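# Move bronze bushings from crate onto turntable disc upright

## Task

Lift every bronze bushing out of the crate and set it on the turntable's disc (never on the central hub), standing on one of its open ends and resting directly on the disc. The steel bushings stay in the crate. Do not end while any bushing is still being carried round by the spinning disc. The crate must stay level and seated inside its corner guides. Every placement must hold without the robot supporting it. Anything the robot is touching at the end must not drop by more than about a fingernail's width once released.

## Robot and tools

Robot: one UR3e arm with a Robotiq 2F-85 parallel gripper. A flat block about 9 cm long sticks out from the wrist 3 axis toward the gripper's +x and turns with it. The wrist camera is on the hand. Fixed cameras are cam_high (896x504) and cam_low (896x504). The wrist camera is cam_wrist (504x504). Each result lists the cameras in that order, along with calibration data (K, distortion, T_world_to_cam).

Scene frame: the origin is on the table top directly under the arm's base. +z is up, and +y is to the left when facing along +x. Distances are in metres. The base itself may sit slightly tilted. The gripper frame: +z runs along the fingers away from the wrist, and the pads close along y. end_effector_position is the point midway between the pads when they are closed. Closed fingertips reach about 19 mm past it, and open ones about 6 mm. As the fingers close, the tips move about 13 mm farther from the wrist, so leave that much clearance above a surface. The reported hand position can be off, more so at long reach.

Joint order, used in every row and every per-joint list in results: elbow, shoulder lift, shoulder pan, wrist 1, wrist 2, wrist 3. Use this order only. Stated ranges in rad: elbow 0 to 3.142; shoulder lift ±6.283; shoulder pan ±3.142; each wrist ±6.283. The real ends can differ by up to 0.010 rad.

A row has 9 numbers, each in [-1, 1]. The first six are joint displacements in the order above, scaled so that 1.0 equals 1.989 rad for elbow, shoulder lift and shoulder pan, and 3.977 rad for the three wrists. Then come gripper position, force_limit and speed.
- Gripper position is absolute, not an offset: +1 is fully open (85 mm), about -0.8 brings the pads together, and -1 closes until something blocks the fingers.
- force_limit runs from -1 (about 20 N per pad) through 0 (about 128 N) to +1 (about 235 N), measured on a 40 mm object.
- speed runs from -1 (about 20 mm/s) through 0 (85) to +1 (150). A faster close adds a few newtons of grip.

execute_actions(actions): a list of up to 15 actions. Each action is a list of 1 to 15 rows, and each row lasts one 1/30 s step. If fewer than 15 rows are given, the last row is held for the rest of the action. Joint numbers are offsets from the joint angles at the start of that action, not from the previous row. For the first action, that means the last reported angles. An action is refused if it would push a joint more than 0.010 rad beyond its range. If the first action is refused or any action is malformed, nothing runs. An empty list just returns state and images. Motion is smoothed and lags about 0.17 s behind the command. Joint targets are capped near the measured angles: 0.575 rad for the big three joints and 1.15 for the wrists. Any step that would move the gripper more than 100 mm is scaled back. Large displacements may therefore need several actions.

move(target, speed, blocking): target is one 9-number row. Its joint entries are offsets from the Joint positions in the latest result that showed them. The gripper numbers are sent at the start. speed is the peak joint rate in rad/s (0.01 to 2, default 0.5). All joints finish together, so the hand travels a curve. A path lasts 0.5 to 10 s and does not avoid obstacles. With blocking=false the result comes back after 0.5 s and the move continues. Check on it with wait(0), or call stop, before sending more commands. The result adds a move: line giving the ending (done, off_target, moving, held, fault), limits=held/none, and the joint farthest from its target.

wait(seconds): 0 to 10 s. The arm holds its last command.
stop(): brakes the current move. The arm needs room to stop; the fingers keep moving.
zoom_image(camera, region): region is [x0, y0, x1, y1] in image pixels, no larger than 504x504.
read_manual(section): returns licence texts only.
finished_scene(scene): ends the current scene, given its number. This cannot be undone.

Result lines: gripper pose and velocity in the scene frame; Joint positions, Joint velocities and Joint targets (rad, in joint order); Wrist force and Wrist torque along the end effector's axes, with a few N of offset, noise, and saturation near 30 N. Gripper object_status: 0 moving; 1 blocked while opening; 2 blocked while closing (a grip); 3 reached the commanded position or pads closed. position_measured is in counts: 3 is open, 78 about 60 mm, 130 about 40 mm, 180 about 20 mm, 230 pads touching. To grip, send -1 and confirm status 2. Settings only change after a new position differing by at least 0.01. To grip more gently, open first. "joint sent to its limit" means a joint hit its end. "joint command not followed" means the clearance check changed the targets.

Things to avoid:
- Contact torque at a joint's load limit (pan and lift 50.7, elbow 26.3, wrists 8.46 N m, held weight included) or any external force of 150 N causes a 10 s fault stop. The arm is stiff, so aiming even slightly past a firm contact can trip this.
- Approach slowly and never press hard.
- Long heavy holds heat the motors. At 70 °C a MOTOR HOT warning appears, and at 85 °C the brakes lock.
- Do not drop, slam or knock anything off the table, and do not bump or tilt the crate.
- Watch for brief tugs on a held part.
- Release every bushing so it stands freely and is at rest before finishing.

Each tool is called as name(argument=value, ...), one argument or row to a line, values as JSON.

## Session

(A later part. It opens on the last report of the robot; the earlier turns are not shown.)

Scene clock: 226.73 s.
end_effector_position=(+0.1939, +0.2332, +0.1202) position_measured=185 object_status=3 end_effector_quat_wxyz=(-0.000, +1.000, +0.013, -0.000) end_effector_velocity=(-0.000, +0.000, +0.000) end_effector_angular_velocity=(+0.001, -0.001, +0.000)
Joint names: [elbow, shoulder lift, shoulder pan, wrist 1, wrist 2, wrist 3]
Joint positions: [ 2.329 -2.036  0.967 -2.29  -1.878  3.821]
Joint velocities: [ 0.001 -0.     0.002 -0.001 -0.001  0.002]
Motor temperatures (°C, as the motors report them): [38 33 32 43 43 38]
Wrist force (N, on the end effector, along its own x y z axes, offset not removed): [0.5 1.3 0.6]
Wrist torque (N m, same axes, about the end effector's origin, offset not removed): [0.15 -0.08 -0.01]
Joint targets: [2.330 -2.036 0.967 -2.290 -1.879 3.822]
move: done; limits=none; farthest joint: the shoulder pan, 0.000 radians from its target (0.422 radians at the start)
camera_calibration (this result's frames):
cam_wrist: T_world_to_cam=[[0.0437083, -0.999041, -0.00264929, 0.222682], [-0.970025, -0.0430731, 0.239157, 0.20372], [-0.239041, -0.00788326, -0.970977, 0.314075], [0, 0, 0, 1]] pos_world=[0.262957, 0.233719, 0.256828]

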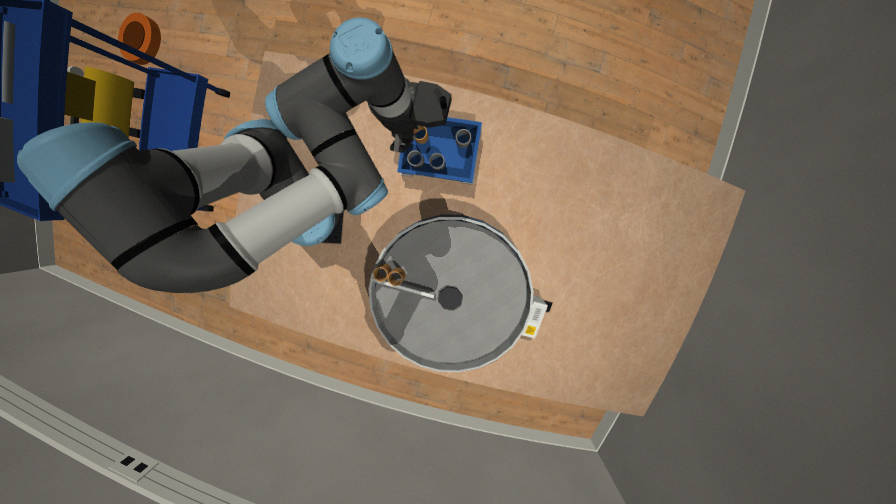

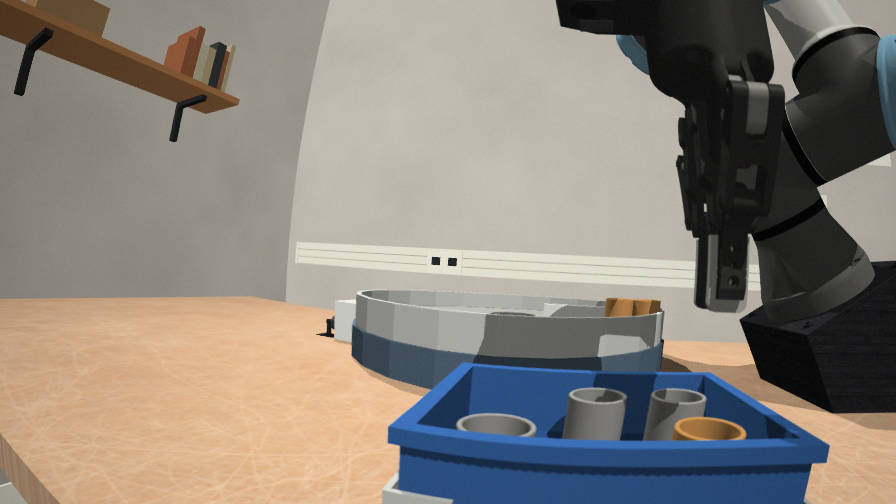

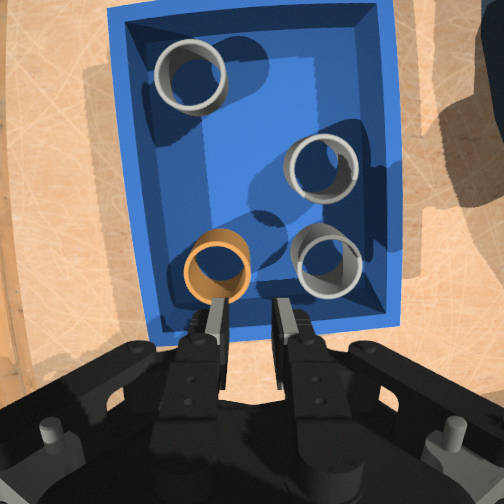

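move(
  target=[0.0623,0.0812,-0.0354,-0.0764,0.0073,-0.015,-0.44,0,0],
  speed=0.4,
)

move(
  target=[0.0115,0.026,-0.0078,-0.0195,0.0017,0,-0.44,0,0],
  speed=0.1,
)

Scene clock: 236.80 s.
end_effector_position=(+0.1944, +0.2341, +0.0752) position_measured=185 object_status=3 end_effector_quat_wxyz=(+0.000, +1.000, +0.009, -0.000) end_effector_velocity=(-0.000, -0.000, -0.000) end_effector_angular_velocity=(-0.001, +0.000, -0.000)
Joint names: [elbow, shoulder lift, shoulder pan, wrist 1, wrist 2, wrist 3]
Joint positions: [ 2.453 -1.874  0.897 -2.594 -1.849  3.762]
Joint velocities: [ 0.001  0.001 -0.001 -0.002  0.    -0.   ]
Motor temperatures (°C, as the motors report them): [38 33 32 43 43 38]
Wrist force (N, on the end effector, along its own x y z axes, offset not removed): [0.2 1.4 -0.4]
Wrist torque (N m, same axes, about the end effector's origin, offset not removed): [0.20 -0.08 0.03]
Joint targets: [2.453 -1.874 0.897 -2.594 -1.849 3.762]
move: done; limits=none; farthest joint: the shoulder pan, 0.000 radians from its target (0.071 radians at the start)
camera_calibration (this result's frames):
cam_wrist: T_world_to_cam=[[0.0369054, -0.999317, -0.0017118, 0.2248], [-0.970246, -0.0362418, 0.239394, 0.213481], [-0.239293, -0.00717406, -0.970921, 0.270328], [0, 0, 0, 1]] pos_world=[0.26352, 0.234323, 0.211745]

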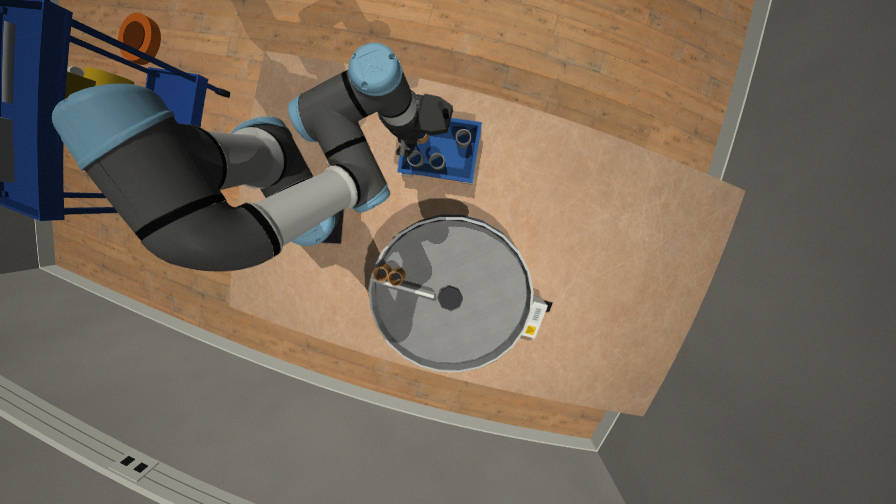

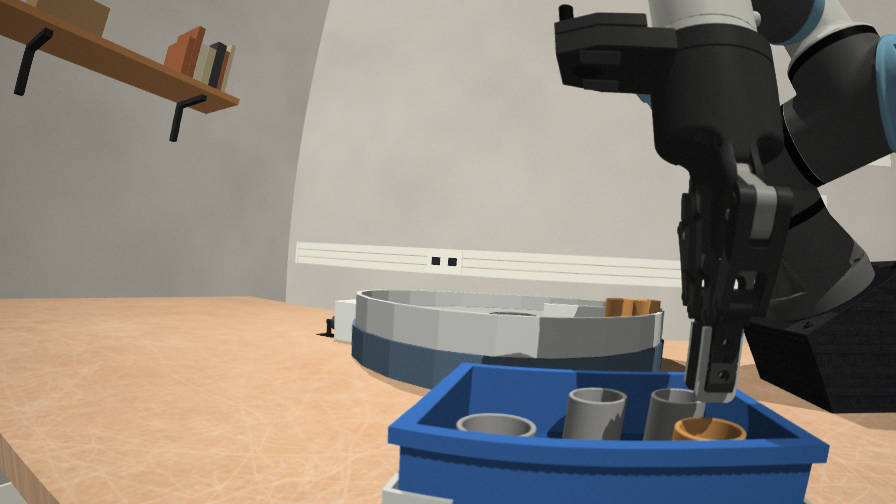

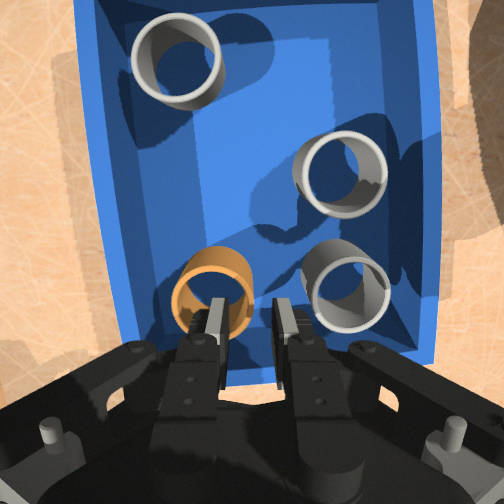

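Scene clock: 238.00 s.
end_effector_position=(+0.1944, +0.2343, +0.0644) position_measured=185 object_status=3 end_effector_quat_wxyz=(+0.000, +1.000, +0.002, -0.001) end_effector_velocity=(-0.000, -0.001, -0.001) end_effector_angular_velocity=(-0.001, +0.001, -0.001)
Joint names: [elbow, shoulder lift, shoulder pan, wrist 1, wrist 2, wrist 3]
Joint positions: [ 2.476 -1.823  0.881 -2.671 -1.843  3.762]
Joint velocities: [ 0.003  0.002 -0.002 -0.003  0.     0.   ]
Motor temperatures (°C, as the motors report them): [38 33 32 43 43 38]
Wrist force (N, on the end effector, along its own x y z axes, offset not removed): [0.5 1.5 0.6]
Wrist torque (N m, same axes, about the end effector's origin, offset not removed): [0.19 -0.12 0.03]
Joint targets: [2.476 -1.823 0.881 -2.671 -1.843 3.762]
move: done; limits=none; farthest joint: the wrist 1, 0.001 radians from its target (0.078 radians at the start)
camera_calibration (this result's frames):
cam_wrist: T_world_to_cam=[[0.022691, -0.999742, -0.00124105, 0.227779], [-0.970473, -0.0223248, 0.240176, 0.212835], [-0.240142, -0.00424543, -0.970729, 0.259299], [0, 0, 0, 1]] pos_world=[0.26365, 0.233573, 0.200874]

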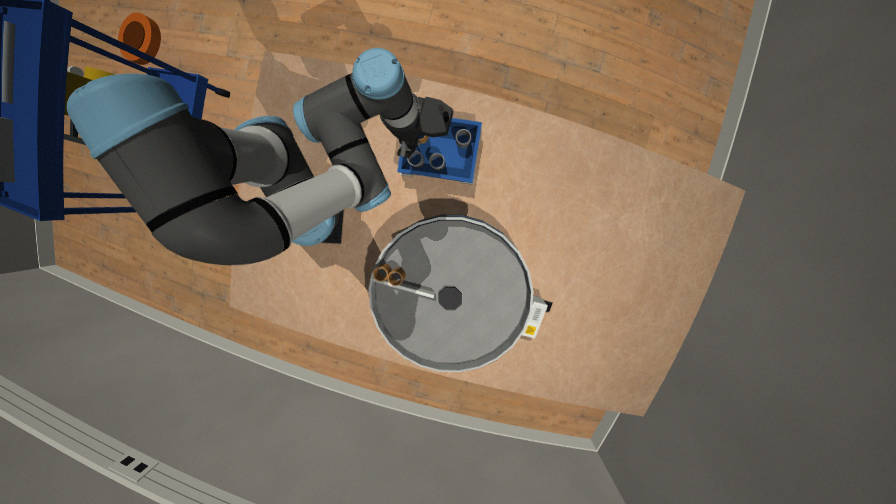

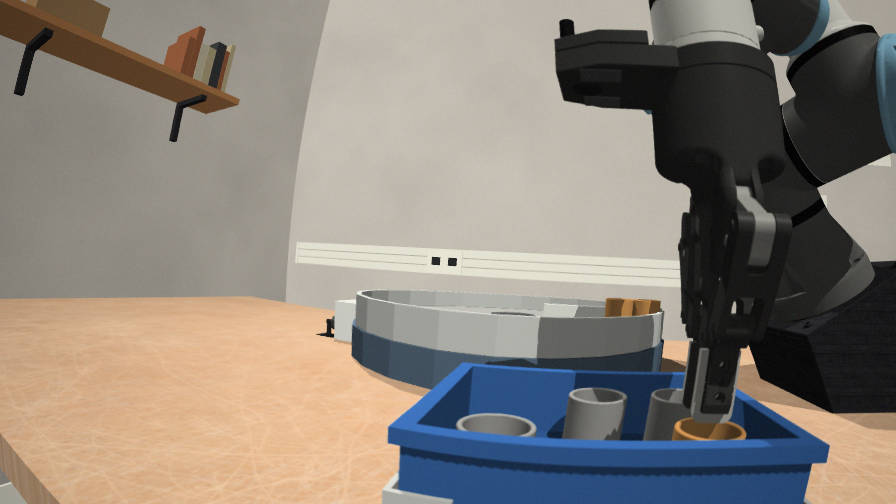

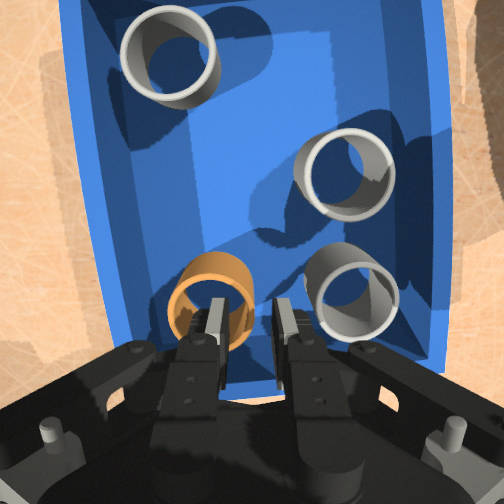

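move(
  target=[0.0073,0.018,-0.005,-0.0133,0.0011,0,-0.44,0,0],
  speed=0.04,
)

Scene clock: 241.73 s.
end_effector_position=(+0.1944, +0.2343, +0.0573) position_measured=185 object_status=3 end_effector_quat_wxyz=(+0.000, +1.000, -0.002, -0.001) end_effector_velocity=(+0.001, -0.000, -0.000) end_effector_angular_velocity=(+0.000, -0.000, -0.002)
Joint names: [elbow, shoulder lift, shoulder pan, wrist 1, wrist 2, wrist 3]
Joint positions: [ 2.491 -1.787  0.871 -2.724 -1.838  3.762]
Joint velocities: [ 0.     0.001 -0.002 -0.002  0.001 -0.   ]
Motor temperatures (°C, as the motors report them): [38 33 32 43 43 38]
Wrist force (N, on the end effector, along its own x y z axes, offset not removed): [-0.2 0.8 -0.1]
Wrist torque (N m, same axes, about the end effector's origin, offset not removed): [0.08 0.00 0.02]
Joint targets: [2.491 -1.787 0.871 -2.724 -1.838 3.762]
move: done; limits=none; farthest joint: the shoulder pan, 0.000 radians from its target (0.010 radians at the start)
camera_calibration (this result's frames):
cam_wrist: T_world_to_cam=[[0.0134043, -0.999909, -0.00134462, 0.229674], [-0.97065, -0.013335, 0.240125, 0.21245], [-0.240121, -0.00191355, -0.970741, 0.25193], [0, 0, 0, 1]] pos_world=[0.26363, 0.232968, 0.193853]

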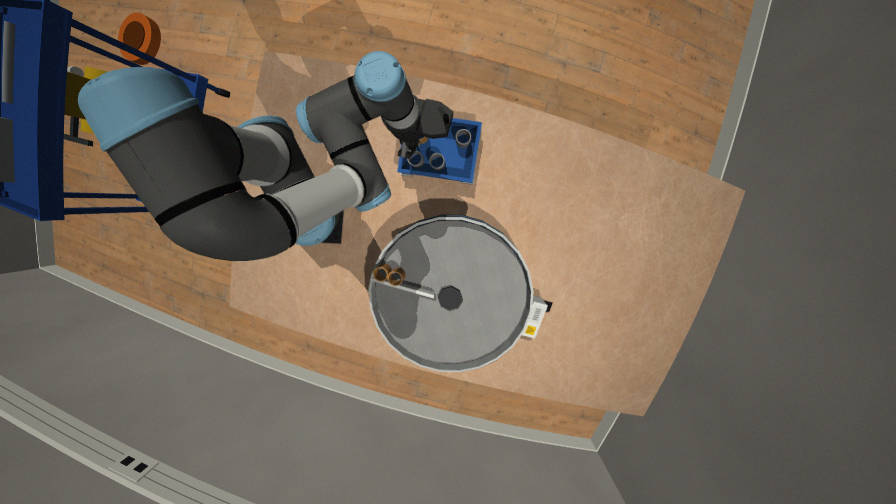

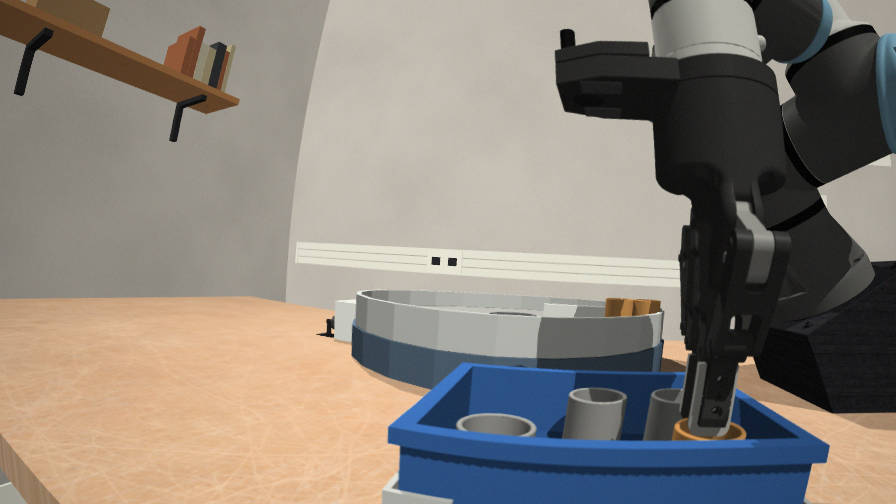

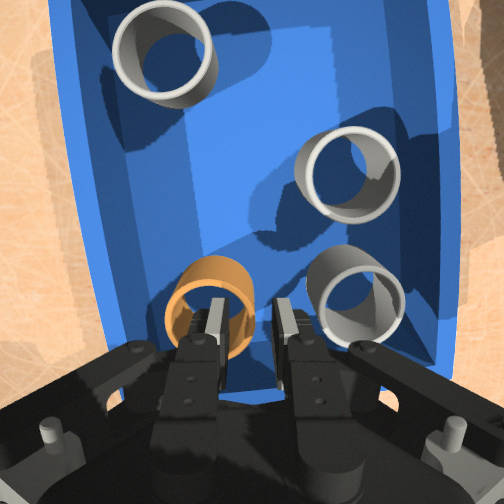

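Inside, no contact. Remaining to [2.511,-1.7325,.856,-2.804,-1.831].

move(
  target=[0.01,0.0274,-0.0075,-0.0201,0.0017,0,-0.44,0,0],
  speed=0.06,
)

execute_actions(
  actions=[
    [[0,0,0,0,0,0,-1,-0.3,0]],
    [[0,0,0,0,0,0,-1,-0.3,0]],
  ],
)

Scene clock: 246.07 s.
end_effector_position=(+0.1948, +0.2344, +0.0473) position_measured=185 object_status=3 end_effector_quat_wxyz=(-0.000, +1.000, -0.010, +0.000) end_effector_velocity=(+0.000, -0.000, -0.000) end_effector_angular_velocity=(-0.000, -0.000, -0.001)
Joint names: [elbow, shoulder lift, shoulder pan, wrist 1, wrist 2, wrist 3]
Joint positions: [ 2.51  -1.733  0.857 -2.803 -1.832  3.762]
Joint velocities: [ 0.001  0.002 -0.001 -0.002  0.    -0.   ]
Motor temperatures (°C, as the motors report them): [38 33 32 43 43 38]
Wrist force (N, on the end effector, along its own x y z axes, offset not removed): [0.9 1.8 0.4]
Wrist torque (N m, same axes, about the end effector's origin, offset not removed): [0.27 -0.19 0.02]
Joint targets: [2.510 -1.733 0.857 -2.803 -1.832 3.762]
move: done; limits=none; farthest joint: the shoulder pan, 0.001 radians from its target (0.015 radians at the start)
camera_calibration (this result's frames):
cam_wrist: T_world_to_cam=[[-0.000956358, -0.999996, -0.00259823, 0.232621], [-0.971077, 0.000308333, 0.238765, 0.212134], [-0.238763, 0.00275143, -0.971074, 0.240912], [0, 0, 0, 1]] pos_world=[0.263742, 0.231891, 0.183897]

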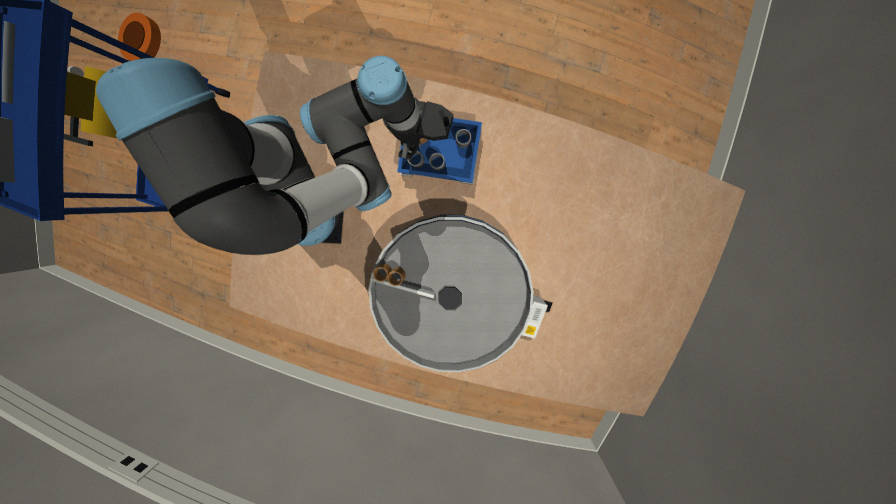

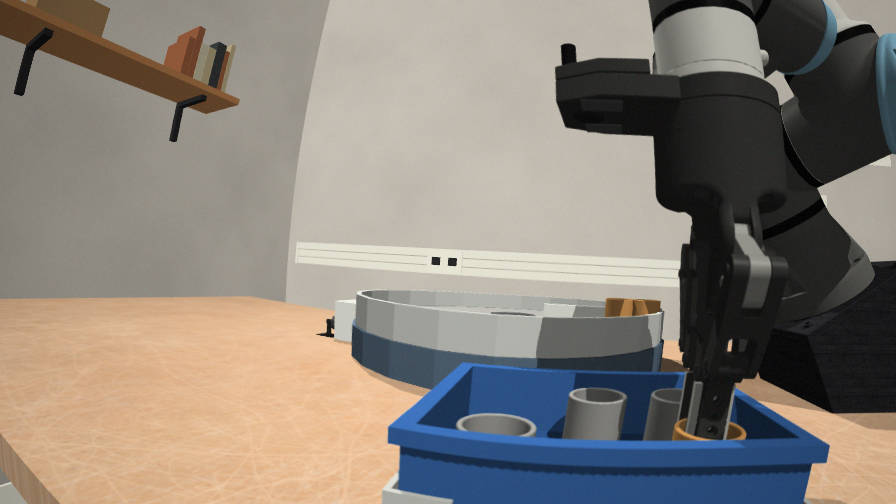

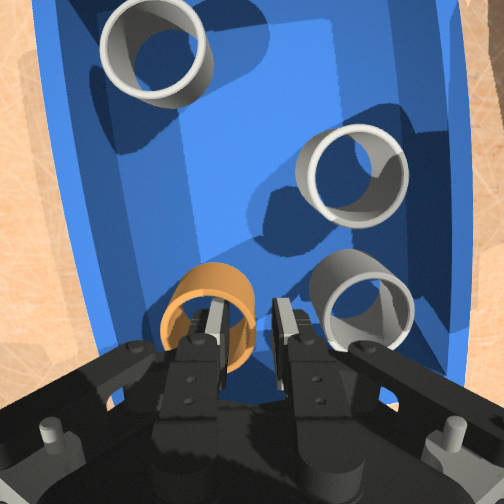

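Scene clock: 247.07 s.
end_effector_position=(+0.1948, +0.2344, +0.0473) position_measured=218 object_status=2 end_effector_quat_wxyz=(-0.000, +1.000, -0.010, +0.000) end_effector_velocity=(-0.000, -0.000, +0.000) end_effector_angular_velocity=(-0.000, -0.000, +0.000)
Joint names: [elbow, shoulder lift, shoulder pan, wrist 1, wrist 2, wrist 3]
Joint positions: [ 2.51  -1.733  0.857 -2.803 -1.832  3.762]
Joint velocities: [ 0.    -0.     0.     0.    -0.001  0.   ]
Motor temperatures (°C, as the motors report them): [38 33 32 43 43 38]
Wrist force (N, on the end effector, along its own x y z axes, offset not removed): [0.7 3.0 -7.2]
Wrist torque (N m, same axes, about the end effector's origin, offset not removed): [0.07 -0.22 0.06]
Joint targets: [2.510 -1.733 0.857 -2.803 -1.832 3.762]
camera_calibration (this result's frames):
cam_wrist: T_world_to_cam=[[-0.000971242, -0.999996, -0.00261404, 0.232628], [-0.971076, 0.00031899, 0.238772, 0.212131], [-0.238771, 0.00277034, -0.971072, 0.240899], [0, 0, 0, 1]] pos_world=[0.263741, 0.231892, 0.183887]

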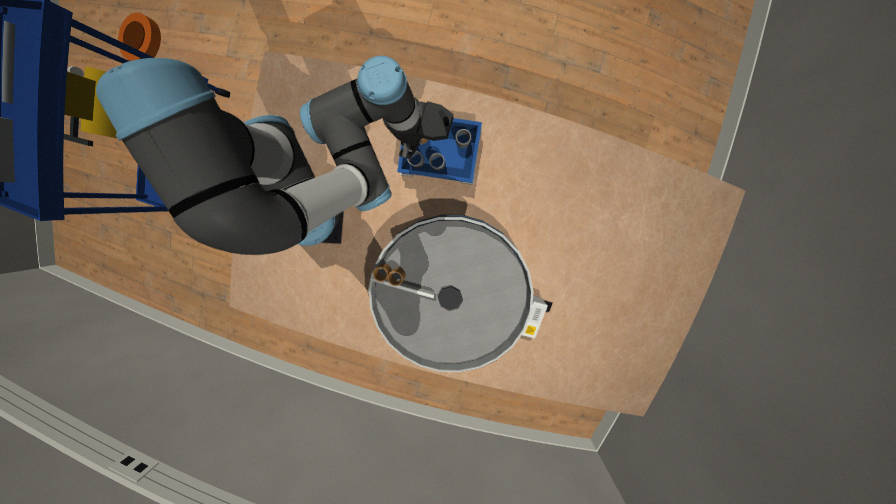

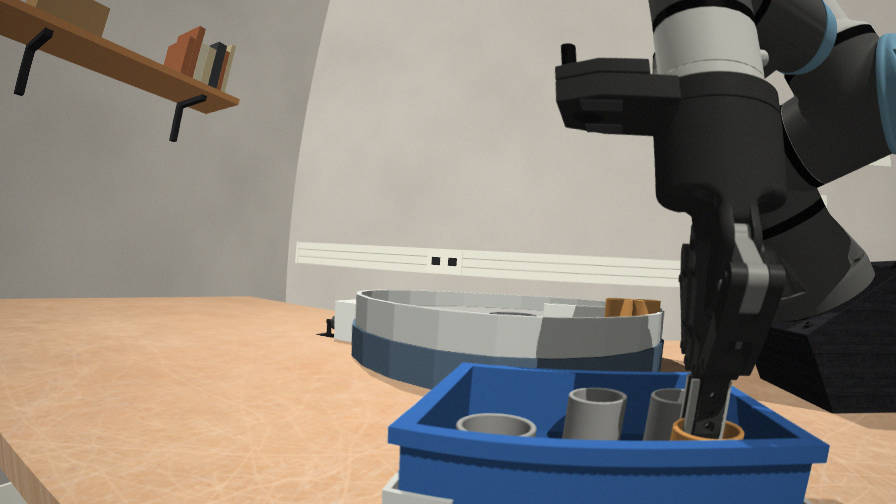

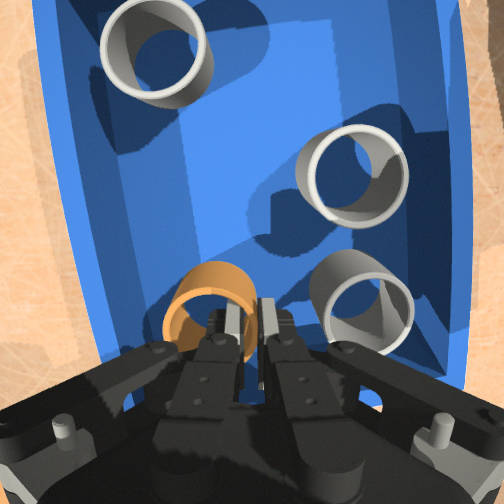

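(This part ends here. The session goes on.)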